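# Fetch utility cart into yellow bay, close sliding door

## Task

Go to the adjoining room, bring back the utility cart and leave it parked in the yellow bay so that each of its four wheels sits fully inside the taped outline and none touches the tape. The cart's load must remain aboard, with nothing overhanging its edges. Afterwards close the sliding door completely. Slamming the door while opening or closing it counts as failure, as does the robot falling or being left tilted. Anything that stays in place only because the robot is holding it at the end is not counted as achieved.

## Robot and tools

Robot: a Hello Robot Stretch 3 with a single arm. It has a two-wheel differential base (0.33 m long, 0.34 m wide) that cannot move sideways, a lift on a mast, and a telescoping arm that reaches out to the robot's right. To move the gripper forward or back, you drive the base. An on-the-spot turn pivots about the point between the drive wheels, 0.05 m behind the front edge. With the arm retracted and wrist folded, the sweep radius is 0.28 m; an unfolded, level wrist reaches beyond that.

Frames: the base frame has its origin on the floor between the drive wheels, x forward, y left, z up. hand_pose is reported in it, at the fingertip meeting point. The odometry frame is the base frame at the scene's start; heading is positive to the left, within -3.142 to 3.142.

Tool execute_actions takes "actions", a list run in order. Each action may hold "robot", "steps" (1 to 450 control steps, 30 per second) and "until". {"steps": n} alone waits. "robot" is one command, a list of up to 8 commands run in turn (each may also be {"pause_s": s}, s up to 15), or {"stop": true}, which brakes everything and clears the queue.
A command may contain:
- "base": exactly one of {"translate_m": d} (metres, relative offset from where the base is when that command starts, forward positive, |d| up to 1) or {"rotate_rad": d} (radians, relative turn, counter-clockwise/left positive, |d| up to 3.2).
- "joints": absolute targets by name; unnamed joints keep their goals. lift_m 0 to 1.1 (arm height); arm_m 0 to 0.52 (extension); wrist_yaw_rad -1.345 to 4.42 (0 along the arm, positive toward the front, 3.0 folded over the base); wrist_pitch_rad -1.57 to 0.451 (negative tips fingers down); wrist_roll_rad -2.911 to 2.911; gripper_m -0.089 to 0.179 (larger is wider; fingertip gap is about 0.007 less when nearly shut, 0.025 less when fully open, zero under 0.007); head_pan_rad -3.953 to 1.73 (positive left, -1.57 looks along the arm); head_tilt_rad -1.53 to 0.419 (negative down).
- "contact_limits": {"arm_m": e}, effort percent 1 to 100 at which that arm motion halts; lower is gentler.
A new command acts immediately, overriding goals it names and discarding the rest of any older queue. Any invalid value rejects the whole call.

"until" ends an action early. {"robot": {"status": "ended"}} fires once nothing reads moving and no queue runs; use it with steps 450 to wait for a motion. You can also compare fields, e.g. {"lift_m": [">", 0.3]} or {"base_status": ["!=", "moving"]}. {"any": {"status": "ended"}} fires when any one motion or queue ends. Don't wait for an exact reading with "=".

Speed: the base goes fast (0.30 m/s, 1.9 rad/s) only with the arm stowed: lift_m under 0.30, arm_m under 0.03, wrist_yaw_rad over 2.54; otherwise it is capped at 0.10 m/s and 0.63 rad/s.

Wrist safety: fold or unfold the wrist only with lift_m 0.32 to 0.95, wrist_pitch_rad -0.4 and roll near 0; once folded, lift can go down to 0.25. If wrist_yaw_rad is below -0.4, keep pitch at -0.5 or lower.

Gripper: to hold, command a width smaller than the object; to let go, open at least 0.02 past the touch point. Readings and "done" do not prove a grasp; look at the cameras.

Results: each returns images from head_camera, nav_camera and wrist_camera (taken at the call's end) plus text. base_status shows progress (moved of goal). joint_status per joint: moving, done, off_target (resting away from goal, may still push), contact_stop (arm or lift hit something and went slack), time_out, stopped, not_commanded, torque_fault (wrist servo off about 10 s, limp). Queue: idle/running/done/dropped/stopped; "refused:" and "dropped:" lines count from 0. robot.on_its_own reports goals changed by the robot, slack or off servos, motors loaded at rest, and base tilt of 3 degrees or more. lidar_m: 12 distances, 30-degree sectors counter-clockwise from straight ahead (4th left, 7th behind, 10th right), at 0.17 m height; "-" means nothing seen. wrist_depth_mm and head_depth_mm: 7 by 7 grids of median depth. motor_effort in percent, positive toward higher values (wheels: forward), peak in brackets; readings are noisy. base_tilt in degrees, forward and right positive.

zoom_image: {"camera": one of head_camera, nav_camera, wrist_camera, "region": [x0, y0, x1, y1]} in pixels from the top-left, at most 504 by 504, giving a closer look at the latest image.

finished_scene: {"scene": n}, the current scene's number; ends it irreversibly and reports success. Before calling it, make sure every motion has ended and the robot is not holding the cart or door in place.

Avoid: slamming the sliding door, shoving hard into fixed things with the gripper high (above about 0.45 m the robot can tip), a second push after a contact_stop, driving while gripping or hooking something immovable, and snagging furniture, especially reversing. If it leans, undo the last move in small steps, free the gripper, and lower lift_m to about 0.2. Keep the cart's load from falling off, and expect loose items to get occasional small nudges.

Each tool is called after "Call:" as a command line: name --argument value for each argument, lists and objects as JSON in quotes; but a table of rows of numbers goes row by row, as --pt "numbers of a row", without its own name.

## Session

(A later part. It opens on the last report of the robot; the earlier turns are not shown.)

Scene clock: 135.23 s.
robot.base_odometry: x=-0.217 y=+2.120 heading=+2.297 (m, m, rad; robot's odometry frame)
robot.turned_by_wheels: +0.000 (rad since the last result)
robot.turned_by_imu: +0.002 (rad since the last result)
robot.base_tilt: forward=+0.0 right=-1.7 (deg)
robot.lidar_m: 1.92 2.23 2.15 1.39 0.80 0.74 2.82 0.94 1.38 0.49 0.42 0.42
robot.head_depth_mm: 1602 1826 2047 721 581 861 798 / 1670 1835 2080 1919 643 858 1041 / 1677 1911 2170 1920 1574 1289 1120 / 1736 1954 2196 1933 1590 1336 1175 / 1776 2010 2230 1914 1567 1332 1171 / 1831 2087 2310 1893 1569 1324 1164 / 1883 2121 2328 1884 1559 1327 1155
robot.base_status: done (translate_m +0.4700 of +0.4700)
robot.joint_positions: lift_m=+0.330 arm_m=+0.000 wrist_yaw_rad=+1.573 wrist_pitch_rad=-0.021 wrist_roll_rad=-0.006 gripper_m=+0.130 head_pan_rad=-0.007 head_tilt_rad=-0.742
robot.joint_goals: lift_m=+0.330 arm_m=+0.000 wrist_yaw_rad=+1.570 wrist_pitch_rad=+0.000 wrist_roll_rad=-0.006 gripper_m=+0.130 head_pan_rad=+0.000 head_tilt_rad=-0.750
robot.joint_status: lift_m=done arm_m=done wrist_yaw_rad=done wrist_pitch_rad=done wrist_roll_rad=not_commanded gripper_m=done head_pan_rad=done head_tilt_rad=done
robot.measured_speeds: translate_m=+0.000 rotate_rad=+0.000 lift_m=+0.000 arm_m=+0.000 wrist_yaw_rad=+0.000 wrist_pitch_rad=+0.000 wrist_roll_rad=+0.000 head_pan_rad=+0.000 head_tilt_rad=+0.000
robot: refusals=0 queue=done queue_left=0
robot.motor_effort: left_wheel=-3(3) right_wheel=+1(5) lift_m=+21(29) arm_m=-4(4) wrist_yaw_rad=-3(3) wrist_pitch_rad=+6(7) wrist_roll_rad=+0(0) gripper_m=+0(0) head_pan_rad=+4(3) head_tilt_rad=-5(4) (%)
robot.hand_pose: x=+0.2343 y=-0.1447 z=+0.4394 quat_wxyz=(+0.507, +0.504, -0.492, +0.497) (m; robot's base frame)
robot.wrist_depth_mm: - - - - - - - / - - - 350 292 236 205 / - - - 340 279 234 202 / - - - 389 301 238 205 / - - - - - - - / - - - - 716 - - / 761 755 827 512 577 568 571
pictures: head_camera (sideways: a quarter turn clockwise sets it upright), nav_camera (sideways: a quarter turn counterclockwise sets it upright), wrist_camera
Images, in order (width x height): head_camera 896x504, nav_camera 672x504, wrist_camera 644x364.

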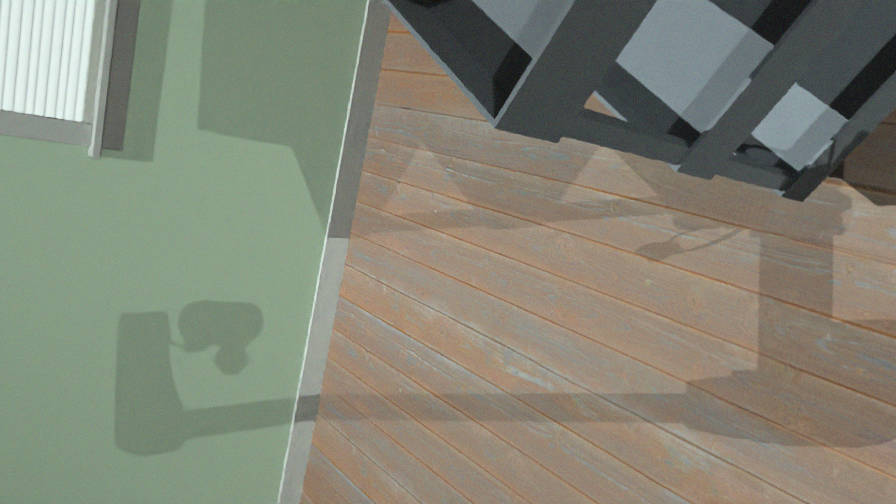

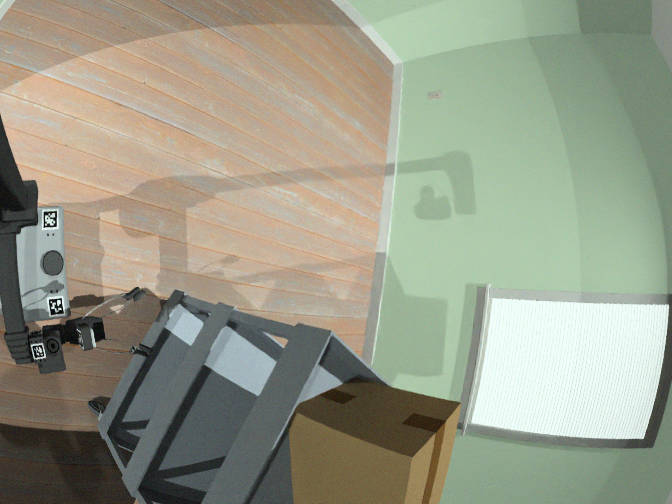

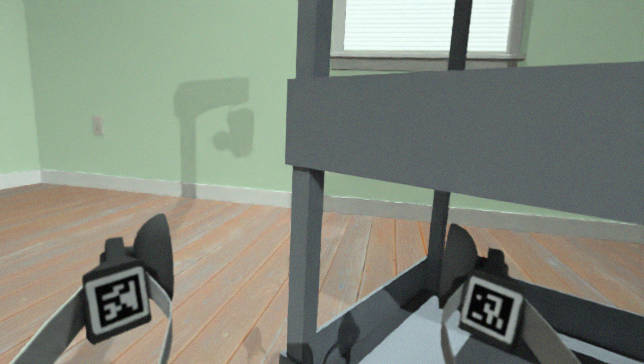

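Call:
execute_actions --actions '[{"robot":[{"joints":{"lift_m":0.28}},{"base":{"translate_m":0.18}}],"steps":400,"until":{"robot":{"status":"ended"}}}]'

Scene clock: 139.53 s.
robot.base_odometry: x=-0.337 y=+2.255 heading=+2.297 (m, m, rad; robot's odometry frame)
robot.turned_by_wheels: +0.000 (rad since the last result)
robot.turned_by_imu: +0.001 (rad since the last result)
robot.base_tilt: forward=+0.0 right=-1.7 (deg)
robot.lidar_m: 1.75 2.03 2.10 1.73 1.00 0.89 2.97 1.11 1.65 0.34 0.29 0.29
robot.head_depth_mm: 1453 1633 1850 1945 1600 512 721 / 1490 1674 1896 1946 1599 1299 708 / 1542 1720 1961 1930 1590 1350 1171 / 1578 1795 2038 1931 1582 1332 1168 / 1612 1824 2097 1907 1580 1341 1164 / 1653 1900 2141 1891 1569 1337 1155 / 1722 1944 2194 1866 1555 1323 1157
robot.base_status: done (translate_m +0.1800 of +0.1800)
robot.joint_positions: lift_m=+0.280 arm_m=+0.000 wrist_yaw_rad=+1.573 wrist_pitch_rad=-0.021 wrist_roll_rad=-0.006 gripper_m=+0.130 head_pan_rad=-0.007 head_tilt_rad=-0.742
robot.joint_goals: lift_m=+0.280 arm_m=+0.000 wrist_yaw_rad=+1.570 wrist_pitch_rad=+0.000 wrist_roll_rad=-0.006 gripper_m=+0.130 head_pan_rad=+0.000 head_tilt_rad=-0.750
robot.joint_status: lift_m=done arm_m=done wrist_yaw_rad=done wrist_pitch_rad=done wrist_roll_rad=not_commanded gripper_m=done head_pan_rad=done head_tilt_rad=done
robot.measured_speeds: translate_m=+0.000 rotate_rad=+0.000 lift_m=+0.000 arm_m=+0.000 wrist_yaw_rad=+0.000 wrist_pitch_rad=+0.000 wrist_roll_rad=+0.000 head_pan_rad=+0.000 head_tilt_rad=+0.000
robot: refusals=0 queue=done queue_left=0
robot.motor_effort: left_wheel=-4(5) right_wheel=+1(5) lift_m=+21(22) arm_m=-4(4) wrist_yaw_rad=-3(3) wrist_pitch_rad=+6(6) wrist_roll_rad=+0(0) gripper_m=+0(0) head_pan_rad=+4(3) head_tilt_rad=-4(5) (%)
robot.hand_pose: x=+0.2343 y=-0.1447 z=+0.3894 quat_wxyz=(+0.507, +0.504, -0.492, +0.497) (m; robot's base frame)
robot.wrist_depth_mm: - - - 161 132 113 98 / - - - 164 134 114 99 / - - - 183 - 505 105 / - - - 194 - - - / - - - 200 - - - / 871 - 950 207 978 - - / 689 707 721 214 476 488 472
pictures: head_camera (sideways: a quarter turn clockwise sets it upright), nav_camera (sideways: a quarter turn counterclockwise sets it upright), wrist_camera
Images, in order (width x height): head_camera 896x504, nav_camera 672x504, wrist_camera 644x364.

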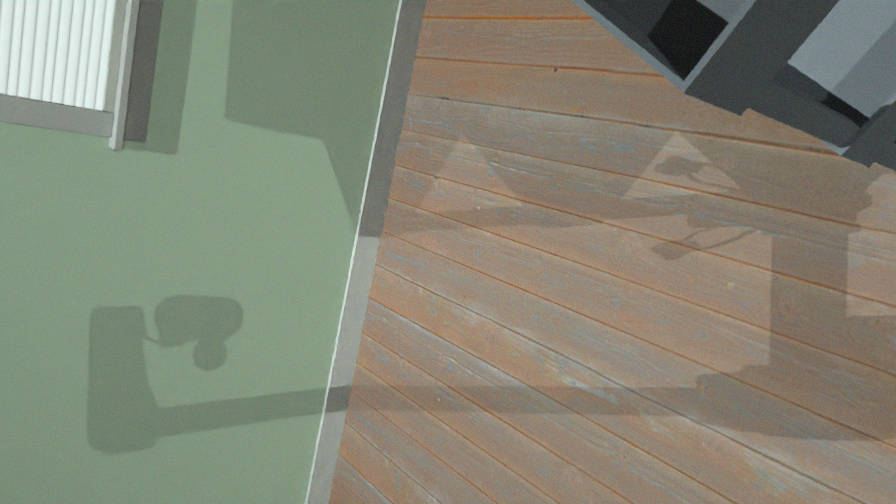

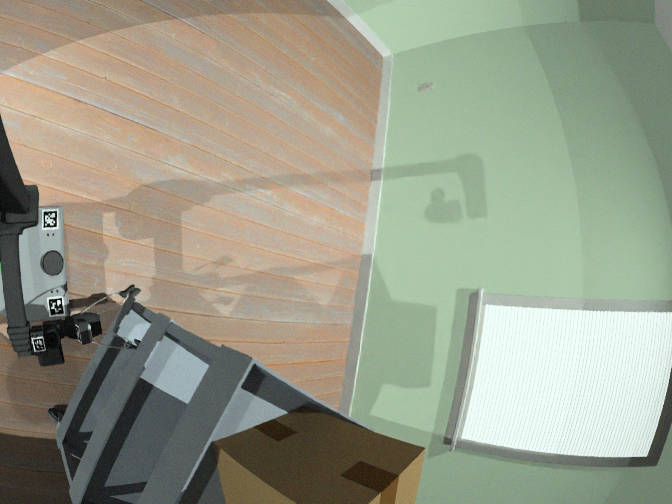

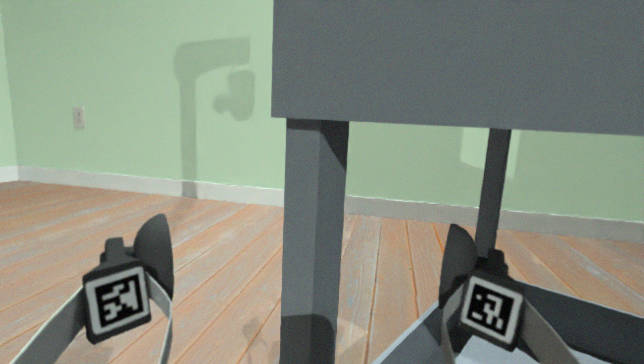

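Call:
execute_actions --actions '[{"robot":[{"joints":{"gripper_m":0.0,"head_pan_rad":-0.5,"head_tilt_rad":-0.9}},{"base":{"translate_m":-0.3}}],"steps":400,"until":{"robot":{"status":"ended"}}}]'

Scene clock: 151.43 s.
robot.base_odometry: x=-0.138 y=+2.030 heading=+2.297 (m, m, rad; robot's odometry frame)
robot.turned_by_wheels: +0.000 (rad since the last result)
robot.turned_by_imu: +0.000 (rad since the last result)
robot.base_tilt: forward=-0.1 right=-1.7 (deg)
robot.lidar_m: 0.57 2.37 2.18 1.15 0.66 0.67 2.71 0.85 1.15 1.57 0.50 0.50
robot.head_depth_mm: 588 684 761 662 938 1187 1143 / 569 647 737 992 966 1209 1136 / 543 610 697 1005 1196 1228 1155 / 562 629 674 1019 1208 1262 1130 / 713 807 704 1024 1192 1254 1121 / 1819 2107 741 1565 1419 1252 1121 / 1797 2057 1940 1646 1412 1241 1116
robot.base_status: done (translate_m -0.3000 of -0.3000)
robot.joint_positions: lift_m=+0.280 arm_m=+0.000 wrist_yaw_rad=+1.573 wrist_pitch_rad=-0.021 wrist_roll_rad=-0.006 gripper_m=+0.000 head_pan_rad=-0.493 head_tilt_rad=-0.889
robot.joint_goals: lift_m=+0.280 arm_m=+0.000 wrist_yaw_rad=+1.570 wrist_pitch_rad=+0.000 wrist_roll_rad=-0.006 gripper_m=+0.000 head_pan_rad=-0.500 head_tilt_rad=-0.900
robot.joint_status: lift_m=done arm_m=done wrist_yaw_rad=done wrist_pitch_rad=done wrist_roll_rad=not_commanded gripper_m=done head_pan_rad=done head_tilt_rad=done
robot.measured_speeds: translate_m=+0.000 rotate_rad=+0.000 lift_m=+0.000 arm_m=+0.000 wrist_yaw_rad=+0.000 wrist_pitch_rad=+0.000 wrist_roll_rad=+0.000 head_pan_rad=+0.000 head_tilt_rad=+0.000
robot: refusals=0 queue=done queue_left=0
robot.motor_effort: left_wheel=-2(8) right_wheel=+1(2) lift_m=+21(21) arm_m=-4(4) wrist_yaw_rad=-3(3) wrist_pitch_rad=+6(6) wrist_roll_rad=+0(1) gripper_m=-3(84) head_pan_rad=-4(40) head_tilt_rad=-6(19) (%)
robot.hand_pose: x=+0.2343 y=-0.1447 z=+0.3894 quat_wxyz=(+0.507, +0.504, -0.492, +0.497) (m; robot's base frame)
robot.wrist_depth_mm: - - - - - 325 269 / - - - 446 365 310 269 / - - - - - - 283 / - - - - - - - / - - - - 860 - - / 884 933 988 - 670 681 649 / 692 719 686 520 442 515 527
pictures: head_camera (sideways: a quarter turn clockwise sets it upright), nav_camera (sideways: a quarter turn counterclockwise sets it upright), wrist_camera
Images, in order (width x height): head_camera 896x504, nav_camera 672x504, wrist_camera 644x364.

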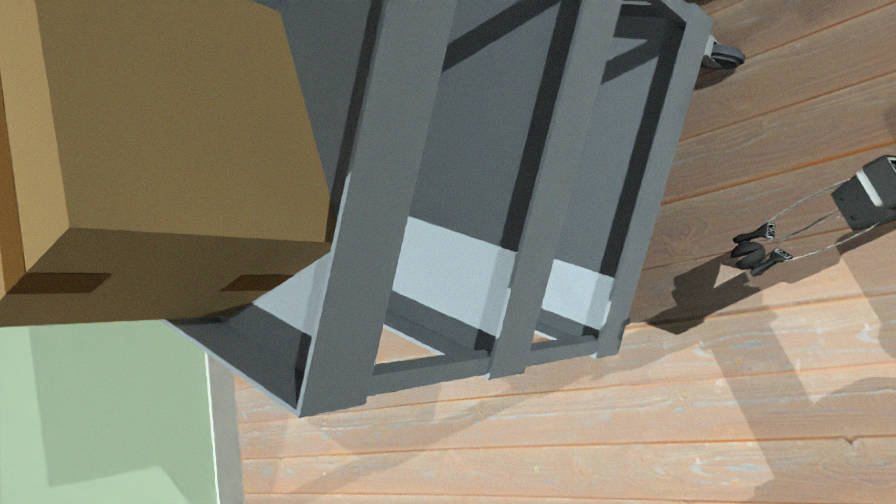

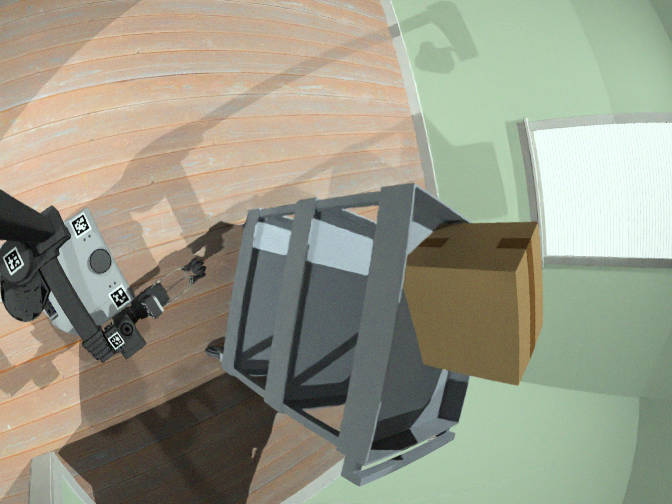

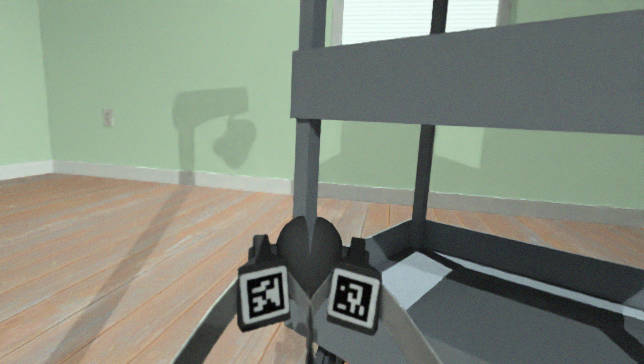

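Call:
execute_actions --actions '[{"robot":[{"joints":{"gripper_m":0.13}},{"base":{"translate_m":0.31}}],"steps":400,"until":{"robot":{"status":"ended"}}}]'

Scene clock: 157.70 s.
robot.base_odometry: x=-0.343 y=+2.262 heading=+2.297 (m, m, rad; robot's odometry frame)
robot.turned_by_wheels: +0.000 (rad since the last result)
robot.turned_by_imu: +0.002 (rad since the last result)
robot.base_tilt: forward=-0.1 right=-1.6 (deg)
robot.lidar_m: 1.74 2.02 2.10 1.76 1.01 0.90 2.99 1.11 1.65 0.33 0.28 0.28
robot.head_depth_mm: 1671 409 415 466 533 790 1009 / 1662 448 493 551 546 798 1050 / 1659 1825 612 618 537 809 1049 / 1634 1890 1957 1585 545 824 1106 / 1592 1843 1964 1650 1422 1265 1122 / 1572 1796 1945 1634 1419 1250 1123 / 1523 1774 1918 1632 1414 1247 1111
robot.base_status: done (translate_m +0.3100 of +0.3100)
robot.joint_positions: lift_m=+0.280 arm_m=+0.000 wrist_yaw_rad=+1.573 wrist_pitch_rad=-0.021 wrist_roll_rad=-0.006 gripper_m=+0.130 head_pan_rad=-0.493 head_tilt_rad=-0.889
robot.joint_goals: lift_m=+0.280 arm_m=+0.000 wrist_yaw_rad=+1.570 wrist_pitch_rad=+0.000 wrist_roll_rad=-0.006 gripper_m=+0.130 head_pan_rad=-0.500 head_tilt_rad=-0.900
robot.joint_status: lift_m=done arm_m=done wrist_yaw_rad=done wrist_pitch_rad=done wrist_roll_rad=not_commanded gripper_m=done head_pan_rad=done head_tilt_rad=done
robot.measured_speeds: translate_m=+0.000 rotate_rad=+0.000 lift_m=+0.000 arm_m=+0.000 wrist_yaw_rad=+0.000 wrist_pitch_rad=+0.000 wrist_roll_rad=+0.000 head_pan_rad=+0.000 head_tilt_rad=+0.000
robot: refusals=0 queue=done queue_left=0
robot.motor_effort: left_wheel=-3(5) right_wheel=+1(5) lift_m=+21(21) arm_m=-4(4) wrist_yaw_rad=-3(3) wrist_pitch_rad=+6(6) wrist_roll_rad=+0(0) gripper_m=-1(78) head_pan_rad=-4(3) head_tilt_rad=-6(6) (%)
robot.hand_pose: x=+0.2343 y=-0.1447 z=+0.3894 quat_wxyz=(+0.507, +0.504, -0.492, +0.497) (m; robot's base frame)
robot.wrist_depth_mm: - - - 151 125 106 92 / - - - 155 127 109 93 / - - - 174 - 500 99 / - - - 182 - - - / - - - 189 - - - / 904 - 915 195 - - - / 707 697 716 203 495 485 465
pictures: head_camera (sideways: a quarter turn clockwise sets it upright), nav_camera (sideways: a quarter turn counterclockwise sets it upright), wrist_camera
Images, in order (width x height): head_camera 896x504, nav_camera 672x504, wrist_camera 644x364.

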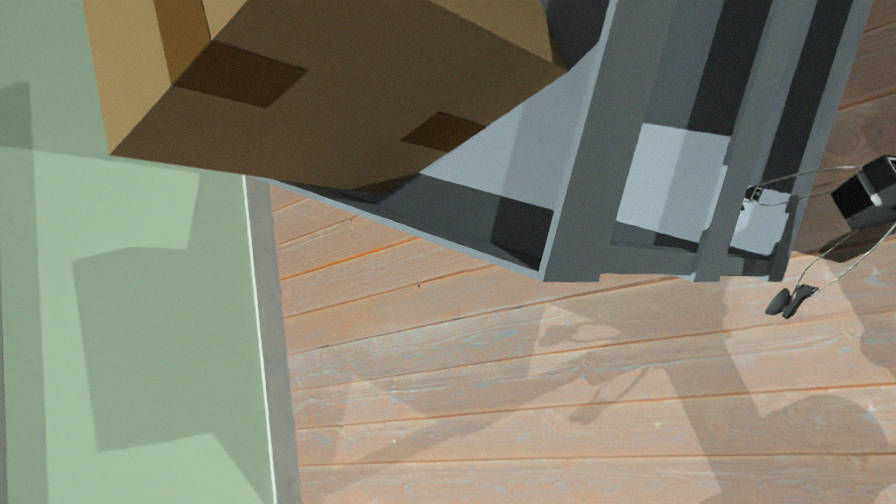

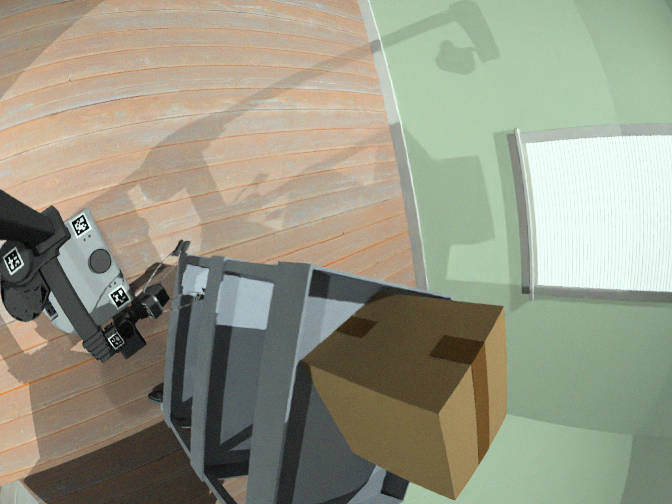

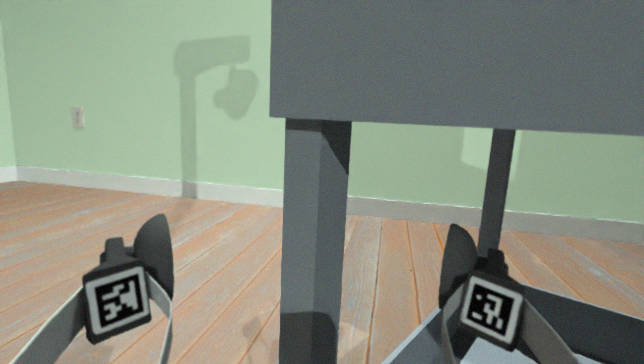

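Call:
execute_actions --actions '[{"robot":[{"joints":{"lift_m":0.255}},{"base":{"translate_m":0.065}},{"joints":{"gripper_m":0.0}}],"steps":400,"until":{"robot":{"status":"ended"}}}]'

Scene clock: 162.03 s.
robot.base_odometry: x=-0.386 y=+2.311 heading=+2.297 (m, m, rad; robot's odometry frame)
robot.turned_by_wheels: +0.000 (rad since the last result)
robot.turned_by_imu: +0.001 (rad since the last result)
robot.base_tilt: forward=-0.1 right=-1.7 (deg)
robot.lidar_m: 1.68 1.95 2.08 1.87 1.08 0.95 3.04 1.17 0.49 0.27 0.23 0.23
robot.head_depth_mm: 1686 416 422 463 516 502 755 / 1647 1761 501 561 549 509 951 / 1600 1885 1991 628 545 763 998 / 1574 1805 1957 1647 1414 1210 1092 / 1549 1764 1929 1654 1415 1244 1126 / 1499 1716 1909 1651 1423 1242 1117 / 1467 1704 1878 1638 1415 1243 1114
robot.base_status: done (translate_m +0.0650 of +0.0650)
robot.joint_positions: lift_m=+0.255 arm_m=+0.000 wrist_yaw_rad=+1.564 wrist_pitch_rad=-0.021 wrist_roll_rad=-0.006 gripper_m=+0.001 head_pan_rad=-0.493 head_tilt_rad=-0.889
robot.joint_goals: lift_m=+0.255 arm_m=+0.000 wrist_yaw_rad=+1.570 wrist_pitch_rad=+0.000 wrist_roll_rad=-0.006 gripper_m=+0.000 head_pan_rad=-0.500 head_tilt_rad=-0.900
robot.joint_status: lift_m=done arm_m=done wrist_yaw_rad=done wrist_pitch_rad=done wrist_roll_rad=not_commanded gripper_m=done head_pan_rad=done head_tilt_rad=done
robot.measured_speeds: translate_m=+0.000 rotate_rad=+0.000 lift_m=+0.000 arm_m=+0.000 wrist_yaw_rad=+0.000 wrist_pitch_rad=+0.000 wrist_roll_rad=+0.000 head_pan_rad=+0.000 head_tilt_rad=+0.000
robot: refusals=0 queue=done queue_left=0
robot.motor_effort: left_wheel=-4(5) right_wheel=+2(5) lift_m=+21(21) arm_m=-4(4) wrist_yaw_rad=+6(7) wrist_pitch_rad=+6(6) wrist_roll_rad=+0(0) gripper_m=-23(89) head_pan_rad=-5(5) head_tilt_rad=-6(6) (%)
robot.hand_pose: x=+0.2343 y=-0.1470 z=+0.3645 quat_wxyz=(+0.509, +0.502, -0.494, +0.495) (m; robot's base frame)
robot.wrist_depth_mm: - - - 96 88 84 80 / - - - 105 185 171 157 / - - - 109 - - - / - - - 112 - - - / - - - 115 - - - / 829 875 - 118 995 485 - / 646 657 646 121 676 453 431
pictures: head_camera (sideways: a quarter turn clockwise sets it upright), nav_camera (sideways: a quarter turn counterclockwise sets it upright), wrist_camera
Images, in order (width x height): head_camera 896x504, nav_camera 672x504, wrist_camera 644x364.

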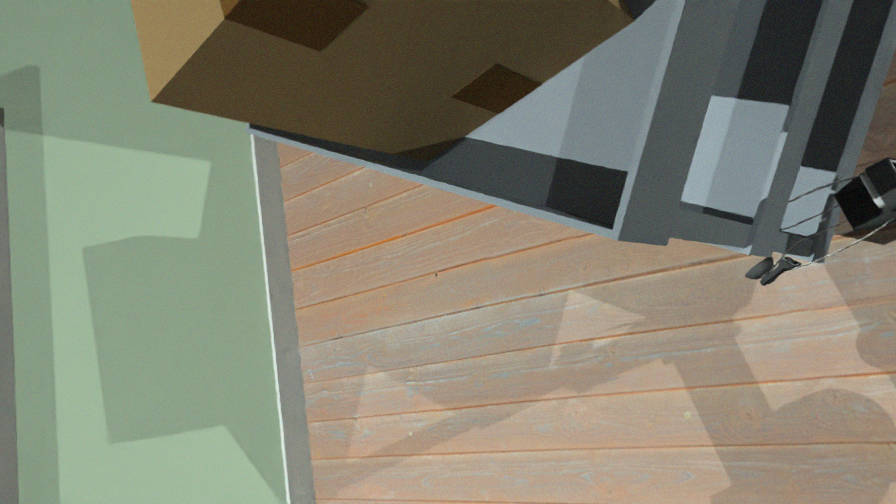

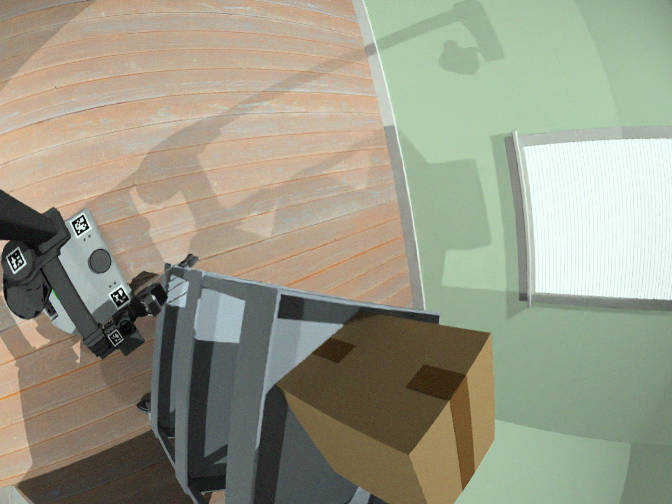

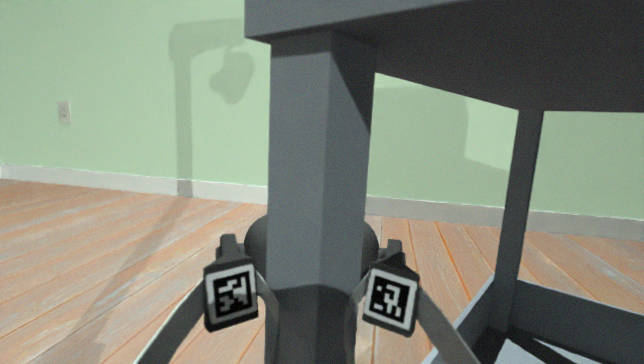

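Call:
execute_actions --actions '[{"robot":{"base":{"translate_m":-0.4},"joints":{"head_pan_rad":-0.2,"head_tilt_rad":-1.0}},"steps":400,"until":{"robot":{"status":"ended"}}}]'

Scene clock: 167.10 s.
robot.base_odometry: x=-0.121 y=+2.012 heading=+2.297 (m, m, rad; robot's odometry frame)
robot.turned_by_wheels: +0.000 (rad since the last result)
robot.turned_by_imu: +0.000 (rad since the last result)
robot.base_tilt: forward=-0.1 right=-1.7 (deg)
robot.lidar_m: 2.06 2.39 2.19 1.11 0.64 0.69 2.68 0.82 1.10 0.51 0.26 0.24
robot.head_depth_mm: 410 428 489 557 531 818 1116 / 1910 495 553 585 509 811 1117 / 1961 1974 714 941 836 827 1149 / 1964 2054 1774 1530 1350 1209 1129 / 2001 2064 1757 1537 1354 1222 1105 / 1995 2041 1752 1520 1349 1216 1101 / 2026 2054 1741 1509 1336 1210 1099
robot.base_status: done (translate_m -0.4000 of -0.4000)
robot.joint_positions: lift_m=+0.255 arm_m=+0.000 wrist_yaw_rad=+1.556 wrist_pitch_rad=-0.020 wrist_roll_rad=-0.006 gripper_m=+0.001 head_pan_rad=-0.207 head_tilt_rad=-0.988
robot.joint_goals: lift_m=+0.255 arm_m=+0.000 wrist_yaw_rad=+1.570 wrist_pitch_rad=+0.000 wrist_roll_rad=-0.006 gripper_m=+0.000 head_pan_rad=-0.200 head_tilt_rad=-1.000
robot.joint_status: lift_m=done arm_m=done wrist_yaw_rad=done wrist_pitch_rad=done wrist_roll_rad=not_commanded gripper_m=done head_pan_rad=done head_tilt_rad=done
robot.measured_speeds: translate_m=+0.000 rotate_rad=+0.000 lift_m=+0.000 arm_m=+0.000 wrist_yaw_rad=+0.000 wrist_pitch_rad=+0.000 wrist_roll_rad=+0.000 head_pan_rad=+0.000 head_tilt_rad=+0.000
robot: refusals=0 queue=done queue_left=0
robot.on_its_own: wrist_yaw_rad is at rest, and its effort (+13) is outside its rest range (-12 to +12)
robot.motor_effort: left_wheel=-4(13) right_wheel=+0(10) lift_m=+21(21) arm_m=-3(4) wrist_yaw_rad=+13(17) wrist_pitch_rad=+6(6) wrist_roll_rad=+0(0) gripper_m=-15(19) head_pan_rad=+4(30) head_tilt_rad=-6(19) (%)
robot.hand_pose: x=+0.2343 y=-0.1489 z=+0.3647 quat_wxyz=(+0.511, +0.500, -0.497, +0.493) (m; robot's base frame)
robot.wrist_depth_mm: - - - 104 101 99 96 / - - - 113 187 169 154 / - - - 116 - - - / - - - 119 - - - / - - - 122 - - - / 853 847 956 126 585 565 573 / 642 666 653 130 438 470 482
pictures: head_camera (sideways: a quarter turn clockwise sets it upright), nav_camera (sideways: a quarter turn counterclockwise sets it upright), wrist_camera
Images, in order (width x height): head_camera 896x504, nav_camera 672x504, wrist_camera 644x364.

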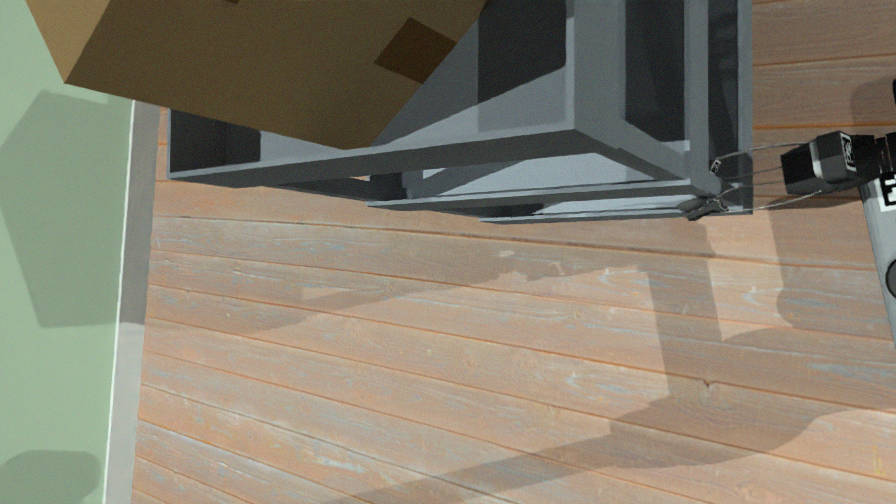

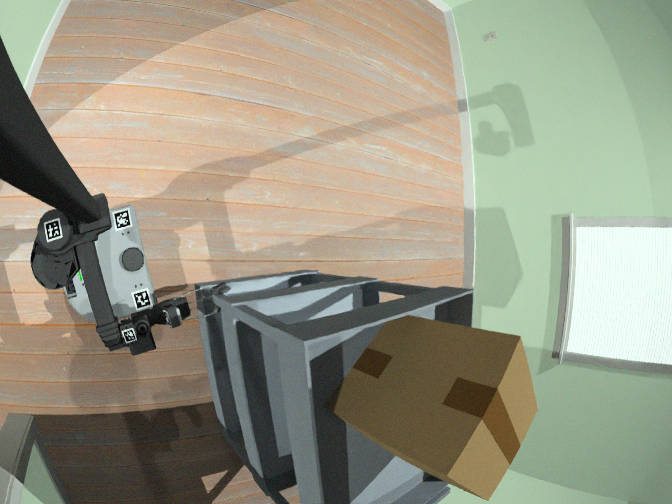

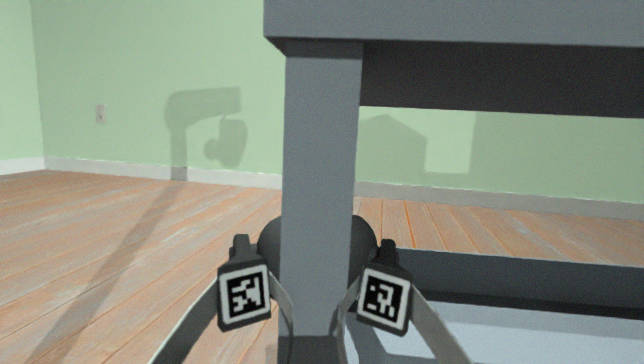

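Call:
execute_actions --actions '[{"robot":[{"base":{"rotate_rad":-0.36}},{"base":{"translate_m":-0.25}}],"steps":400,"until":{"robot":{"status":"ended"}}}]'

Scene clock: 172.80 s.
robot.base_odometry: x=-0.031 y=+1.778 heading=+1.937 (m, m, rad; robot's odometry frame)
robot.turned_by_wheels: -0.360 (rad since the last result)
robot.turned_by_imu: -0.356 (rad since the last result)
robot.base_tilt: forward=-0.1 right=-1.7 (deg)
robot.lidar_m: 0.31 2.35 2.31 1.85 0.45 0.44 2.43 2.47 0.71 0.86 0.34 0.24
robot.head_depth_mm: 409 384 466 579 1103 1227 1116 / 405 392 477 567 537 1223 1117 / 404 401 487 572 545 894 1146 / 402 409 500 574 861 1168 1125 / 2114 449 567 925 1184 1215 1112 / 2186 2030 671 1052 1330 1216 1106 / 2125 2036 1698 1521 1338 1210 1100
robot.base_status: done (translate_m -0.2500 of -0.2500)
robot.joint_positions: lift_m=+0.255 arm_m=+0.000 wrist_yaw_rad=+1.562 wrist_pitch_rad=-0.020 wrist_roll_rad=-0.006 gripper_m=+0.001 head_pan_rad=-0.207 head_tilt_rad=-0.988
robot.joint_goals: lift_m=+0.255 arm_m=+0.000 wrist_yaw_rad=+1.570 wrist_pitch_rad=+0.000 wrist_roll_rad=-0.006 gripper_m=+0.000 head_pan_rad=-0.200 head_tilt_rad=-1.000
robot.joint_status: lift_m=done arm_m=done wrist_yaw_rad=done wrist_pitch_rad=done wrist_roll_rad=not_commanded gripper_m=done head_pan_rad=done head_tilt_rad=done
robot.measured_speeds: translate_m=+0.000 rotate_rad=+0.000 lift_m=+0.000 arm_m=+0.000 wrist_yaw_rad=+0.000 wrist_pitch_rad=+0.000 wrist_roll_rad=+0.000 head_pan_rad=+0.000 head_tilt_rad=+0.000
robot: refusals=0 queue=done queue_left=0
robot.motor_effort: left_wheel=+1(16) right_wheel=-5(14) lift_m=+21(21) arm_m=-1(2) wrist_yaw_rad=+7(67) wrist_pitch_rad=+6(6) wrist_roll_rad=+0(0) gripper_m=-15(17) head_pan_rad=+3(3) head_tilt_rad=-6(6) (%)
robot.hand_pose: x=+0.2343 y=-0.1472 z=+0.3647 quat_wxyz=(+0.509, +0.501, -0.495, +0.494) (m; robot's base frame)
robot.wrist_depth_mm: - 397 152 106 121 153 204 / - - 230 116 182 175 229 / - - - 120 - - - / - - - 124 - - - / - - - 127 820 - - / 836 766 577 129 608 628 550 / 659 650 420 133 441 475 447
pictures: head_camera (sideways: a quarter turn clockwise sets it upright), nav_camera (sideways: a quarter turn counterclockwise sets it upright), wrist_camera
Images, in order (width x height): head_camera 896x504, nav_camera 672x504, wrist_camera 644x364.

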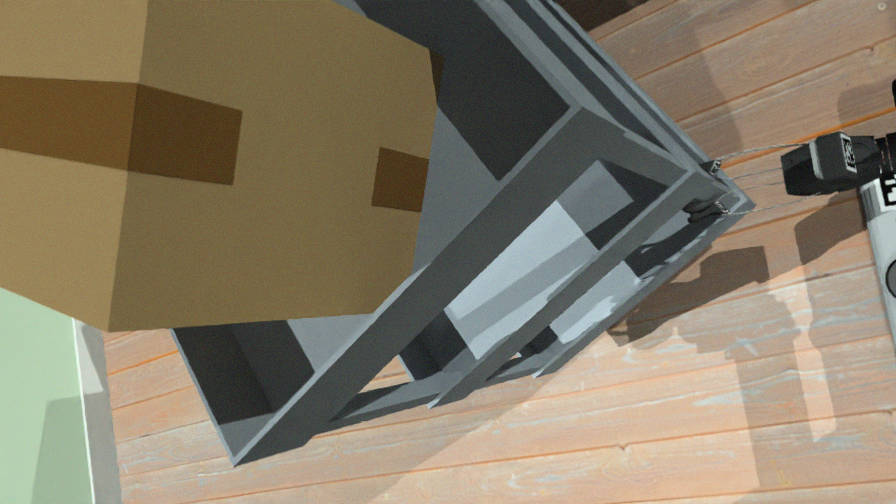

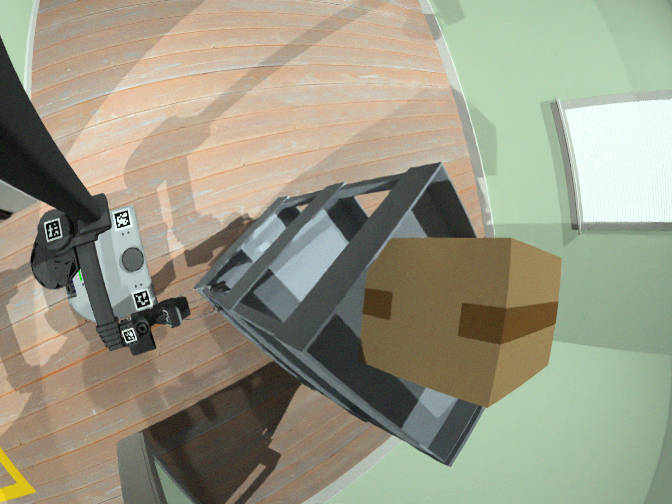

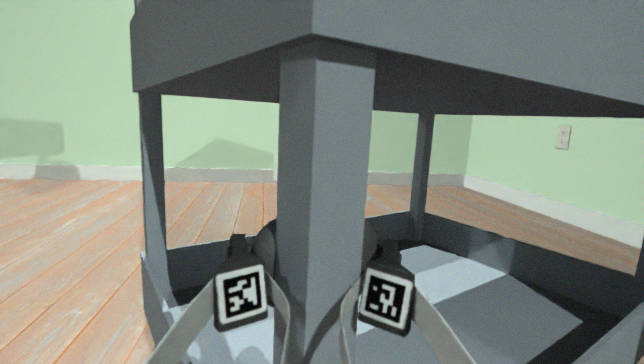

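Call:
execute_actions --actions '[{"robot":{"base":{"translate_m":-0.3},"joints":{"wrist_yaw_rad":1.9,"head_pan_rad":-0.5,"head_tilt_rad":-1.1}},"steps":400,"until":{"robot":{"status":"ended"}}}]'

Scene clock: 177.03 s.
robot.base_odometry: x=+0.076 y=+1.498 heading=+1.937 (m, m, rad; robot's odometry frame)
robot.turned_by_wheels: +0.000 (rad since the last result)
robot.turned_by_imu: -0.001 (rad since the last result)
robot.base_tilt: forward=-0.1 right=-1.7 (deg)
robot.lidar_m: 0.21 0.50 2.28 0.29 0.30 2.28 2.14 2.17 1.73 0.67 0.54 0.19
robot.head_depth_mm: 725 1734 1639 1455 1328 1210 1119 / 745 689 1003 1441 1312 1211 1124 / 764 684 609 917 1295 1212 - / 359 431 579 544 831 1186 - / 342 395 498 542 780 1179 1125 / 337 386 484 540 855 1195 1112 / 331 377 470 549 1167 1190 1102
robot.base_status: done (translate_m -0.3000 of -0.3000)
robot.joint_positions: lift_m=+0.255 arm_m=+0.000 wrist_yaw_rad=+1.883 wrist_pitch_rad=-0.020 wrist_roll_rad=-0.006 gripper_m=+0.001 head_pan_rad=-0.493 head_tilt_rad=-1.087
robot.joint_goals: lift_m=+0.255 arm_m=+0.000 wrist_yaw_rad=+1.900 wrist_pitch_rad=+0.000 wrist_roll_rad=-0.006 gripper_m=+0.000 head_pan_rad=-0.500 head_tilt_rad=-1.100
robot.joint_status: lift_m=done arm_m=done wrist_yaw_rad=done wrist_pitch_rad=done wrist_roll_rad=not_commanded gripper_m=done head_pan_rad=done head_tilt_rad=done
robot.measured_speeds: translate_m=+0.000 rotate_rad=+0.000 lift_m=+0.000 arm_m=+0.000 wrist_yaw_rad=+0.000 wrist_pitch_rad=+0.000 wrist_roll_rad=+0.000 head_pan_rad=+0.000 head_tilt_rad=+0.000
robot: refusals=0 queue=done queue_left=0
robot.on_its_own: wrist_yaw_rad is at rest, and its effort (+17) is outside its rest range (-12 to +12)
robot.motor_effort: left_wheel=+0(14) right_wheel=-4(12) lift_m=+22(21) arm_m=+1(6) wrist_yaw_rad=+17(81) wrist_pitch_rad=+6(6) wrist_roll_rad=+0(0) gripper_m=-16(23) head_pan_rad=-4(31) head_tilt_rad=-7(19) (%)
robot.hand_pose: x=+0.2220 y=-0.0665 z=+0.3648 quat_wxyz=(+0.424, +0.574, -0.409, +0.569) (m; robot's base frame)
robot.wrist_depth_mm: - - 280 104 113 125 140 / - - 486 114 186 168 154 / - - - 116 - - - / - - - 120 - - - / - - - 123 747 755 - / 868 861 - 126 612 620 582 / 657 677 459 131 445 463 476
pictures: head_camera (sideways: a quarter turn clockwise sets it upright), nav_camera (sideways: a quarter turn counterclockwise sets it upright), wrist_camera
Images, in order (width x height): head_camera 896x504, nav_camera 672x504, wrist_camera 644x364.

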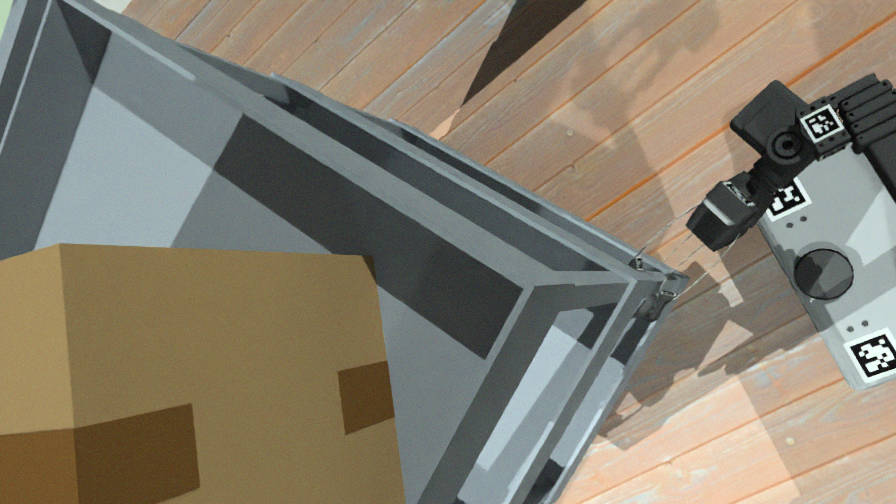

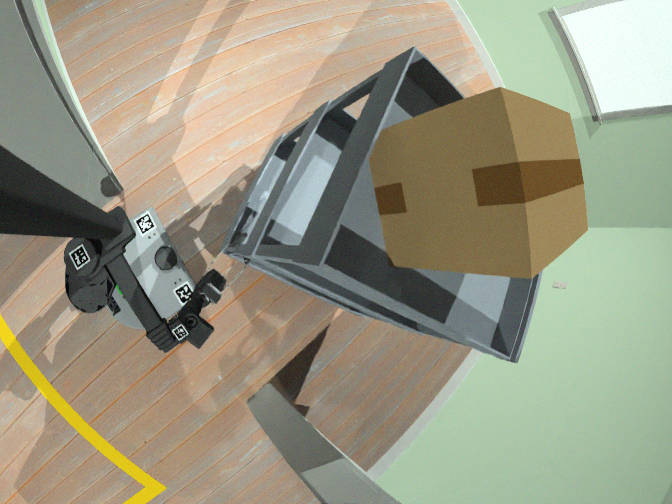

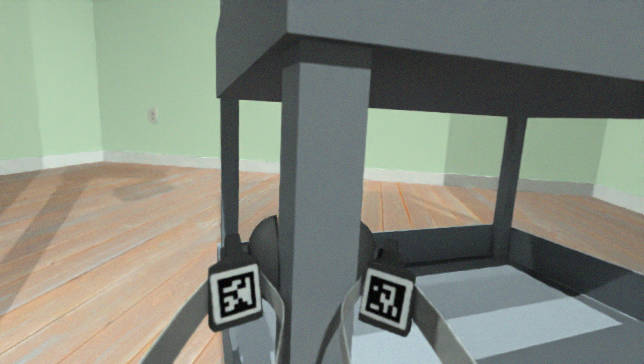

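Call:
execute_actions --actions '[{"robot":[{"joints":{"wrist_yaw_rad":1.4,"head_pan_rad":0.1}},{"base":{"translate_m":-0.15}}],"steps":400,"until":{"robot":{"status":"ended"}}}]'

Scene clock: 178.77 s.
robot.base_odometry: x=+0.076 y=+1.498 heading=+1.937 (m, m, rad; robot's odometry frame)
robot.turned_by_wheels: +0.000 (rad since the last result)
robot.turned_by_imu: -0.003 (rad since the last result)
robot.base_tilt: forward=-0.1 right=-1.6 (deg)
robot.lidar_m: 0.31 2.65 2.29 0.29 0.30 2.28 2.13 2.17 1.73 0.67 0.26 0.26
robot.head_depth_mm: 340 380 470 544 525 1189 1111 / 393 400 487 522 827 1165 1112 / 2084 672 539 888 866 1189 - / 2070 647 608 920 1255 1198 - / 2046 1748 1530 1401 1301 1190 - / 2035 1783 1590 1437 1297 1194 1121 / 2043 1780 1576 1429 1298 1193 1054
robot.base_status: done (translate_m -0.3000 of -0.3000)
robot.joint_positions: lift_m=+0.255 arm_m=+0.000 wrist_yaw_rad=+1.380 wrist_pitch_rad=-0.019 wrist_roll_rad=-0.006 gripper_m=+0.001 head_pan_rad=+0.093 head_tilt_rad=-1.089
robot.joint_goals: lift_m=+0.255 arm_m=+0.000 wrist_yaw_rad=+1.400 wrist_pitch_rad=+0.000 wrist_roll_rad=-0.006 gripper_m=+0.000 head_pan_rad=+0.100 head_tilt_rad=-1.100
robot.joint_status: lift_m=done arm_m=done wrist_yaw_rad=off_target wrist_pitch_rad=done wrist_roll_rad=not_commanded gripper_m=done head_pan_rad=done head_tilt_rad=done
robot.measured_speeds: translate_m=+0.000 rotate_rad=+0.000 lift_m=+0.000 arm_m=+0.000 wrist_yaw_rad=+0.000 wrist_pitch_rad=+0.000 wrist_roll_rad=+0.000 head_pan_rad=+0.000 head_tilt_rad=+0.000
robot: refusals=0 queue=dropped queue_left=0
robot.on_its_own: wrist_yaw_rad is at rest, and its effort (+19) is outside its rest range (-12 to +12)
robot.motor_effort: left_wheel=-1(14) right_wheel=+0(20) lift_m=+22(22) arm_m=-5(5) wrist_yaw_rad=+19(88) wrist_pitch_rad=+6(7) wrist_roll_rad=+0(0) gripper_m=-13(21) head_pan_rad=+3(42) head_tilt_rad=-6(7) (%)
robot.hand_pose: x=+0.2297 y=-0.1939 z=+0.3650 quat_wxyz=(+0.552, +0.454, -0.539, +0.446) (m; robot's base frame)
robot.wrist_depth_mm: 185 148 122 103 140 574 - / 303 259 229 114 192 536 - / - - - 117 - - - / - - - 121 - - - / - - 719 124 741 - - / 455 530 607 126 632 922 - / 422 436 414 132 436 726 738
pictures: head_camera (sideways: a quarter turn clockwise sets it upright), nav_camera (sideways: a quarter turn counterclockwise sets it upright), wrist_camera
dropped: robot: command 0 of its queue: wrist_yaw_rad: off_target
Images, in order (width x height): head_camera 896x504, nav_camera 672x504, wrist_camera 644x364.

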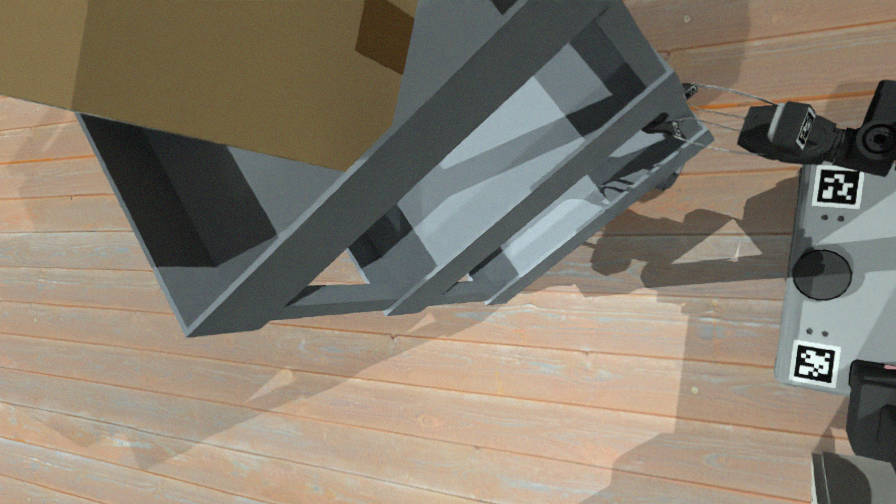

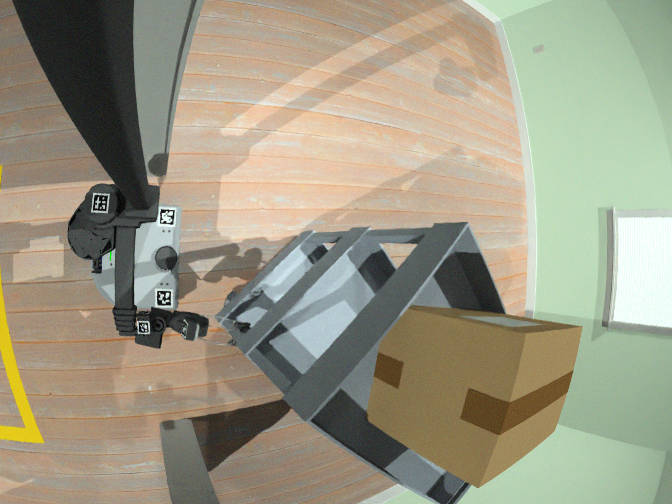

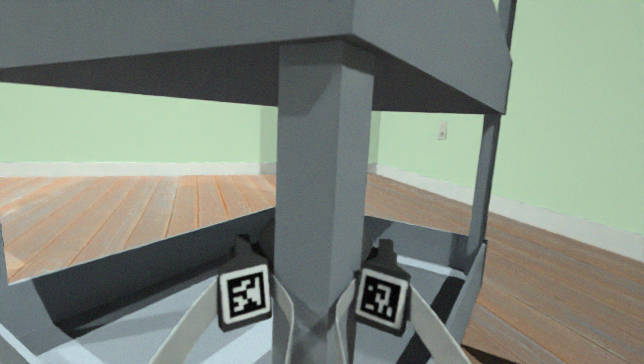

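Call:
execute_actions --actions '[{"robot":{"base":{"translate_m":-0.22},"joints":{"wrist_yaw_rad":1.55,"head_pan_rad":-0.2,"head_tilt_rad":-0.95}},"steps":400,"until":{"robot":{"status":"ended"}}}]'

Scene clock: 182.13 s.
robot.base_odometry: x=+0.155 y=+1.293 heading=+1.937 (m, m, rad; robot's odometry frame)
robot.turned_by_wheels: +0.000 (rad since the last result)
robot.turned_by_imu: +0.000 (rad since the last result)
robot.base_tilt: forward=-0.1 right=-1.6 (deg)
robot.lidar_m: 0.28 0.51 0.29 0.27 2.15 2.05 1.92 1.94 1.75 0.70 0.70 0.24
robot.head_depth_mm: 448 382 453 606 1364 1252 1122 / 442 380 450 569 536 1226 1127 / 438 378 448 565 525 802 1136 / 436 376 447 546 828 1058 1111 / 433 375 444 532 886 1191 1114 / 2524 2123 680 631 1012 1223 1113 / 2483 2145 647 836 1370 1218 1102
robot.base_status: done (translate_m -0.2200 of -0.2200)
robot.joint_positions: lift_m=+0.255 arm_m=+0.000 wrist_yaw_rad=+1.539 wrist_pitch_rad=-0.019 wrist_roll_rad=-0.006 gripper_m=+0.001 head_pan_rad=-0.193 head_tilt_rad=-0.952
robot.joint_goals: lift_m=+0.255 arm_m=+0.000 wrist_yaw_rad=+1.550 wrist_pitch_rad=+0.000 wrist_roll_rad=-0.006 gripper_m=+0.000 head_pan_rad=-0.200 head_tilt_rad=-0.950
robot.joint_status: lift_m=done arm_m=done wrist_yaw_rad=done wrist_pitch_rad=done wrist_roll_rad=not_commanded gripper_m=done head_pan_rad=done head_tilt_rad=done
robot.measured_speeds: translate_m=+0.000 rotate_rad=+0.000 lift_m=+0.000 arm_m=+0.000 wrist_yaw_rad=+0.000 wrist_pitch_rad=+0.000 wrist_roll_rad=+0.000 head_pan_rad=+0.000 head_tilt_rad=+0.000
robot: refusals=0 queue=done queue_left=0
robot.motor_effort: left_wheel=-1(10) right_wheel=-3(14) lift_m=+22(22) arm_m=-3(5) wrist_yaw_rad=+11(55) wrist_pitch_rad=+6(6) wrist_roll_rad=+0(0) gripper_m=-13(16) head_pan_rad=-4(30) head_tilt_rad=+1(15) (%)
robot.hand_pose: x=+0.2342 y=-0.1534 z=+0.3650 quat_wxyz=(+0.515, +0.495, -0.501, +0.489) (m; robot's base frame)
robot.wrist_depth_mm: 322 181 127 104 130 209 - / 394 257 227 114 184 248 - / - - - 117 - - - / - - - 121 - - - / - - - 123 777 - - / 606 521 579 126 630 604 962 / 600 431 417 132 440 498 740
pictures: head_camera (sideways: a quarter turn clockwise sets it upright), nav_camera (sideways: a quarter turn counterclockwise sets it upright), wrist_camera
Images, in order (width x height): head_camera 896x504, nav_camera 672x504, wrist_camera 644x364.

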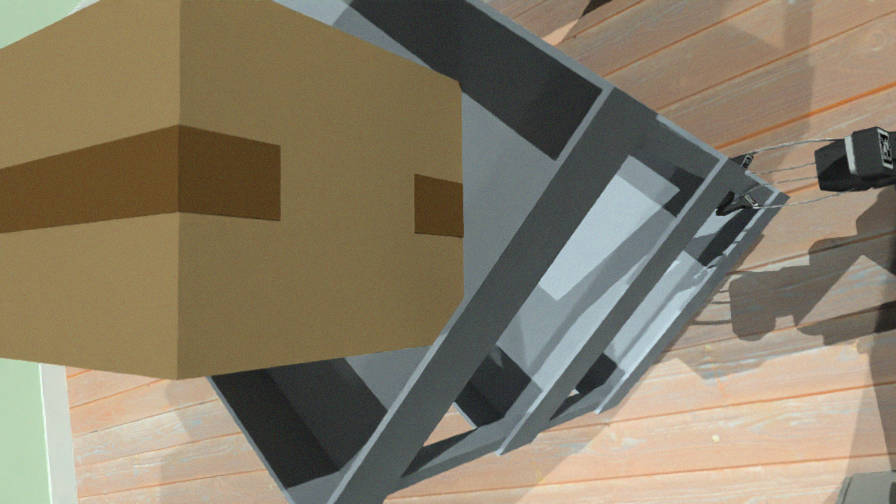

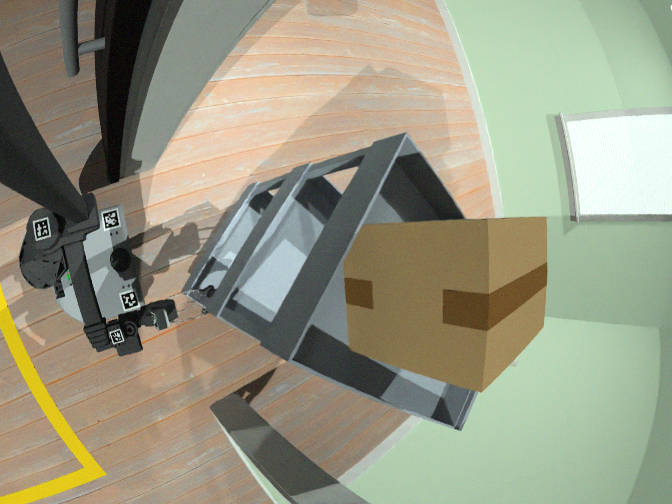

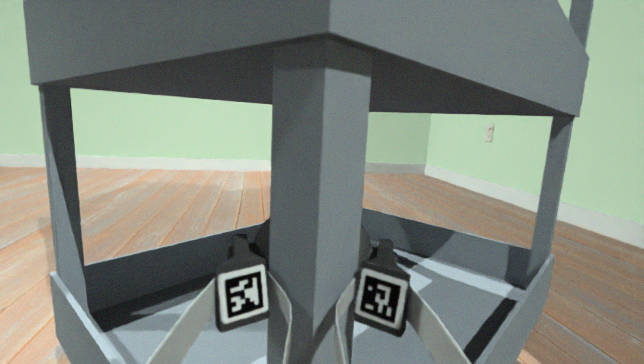

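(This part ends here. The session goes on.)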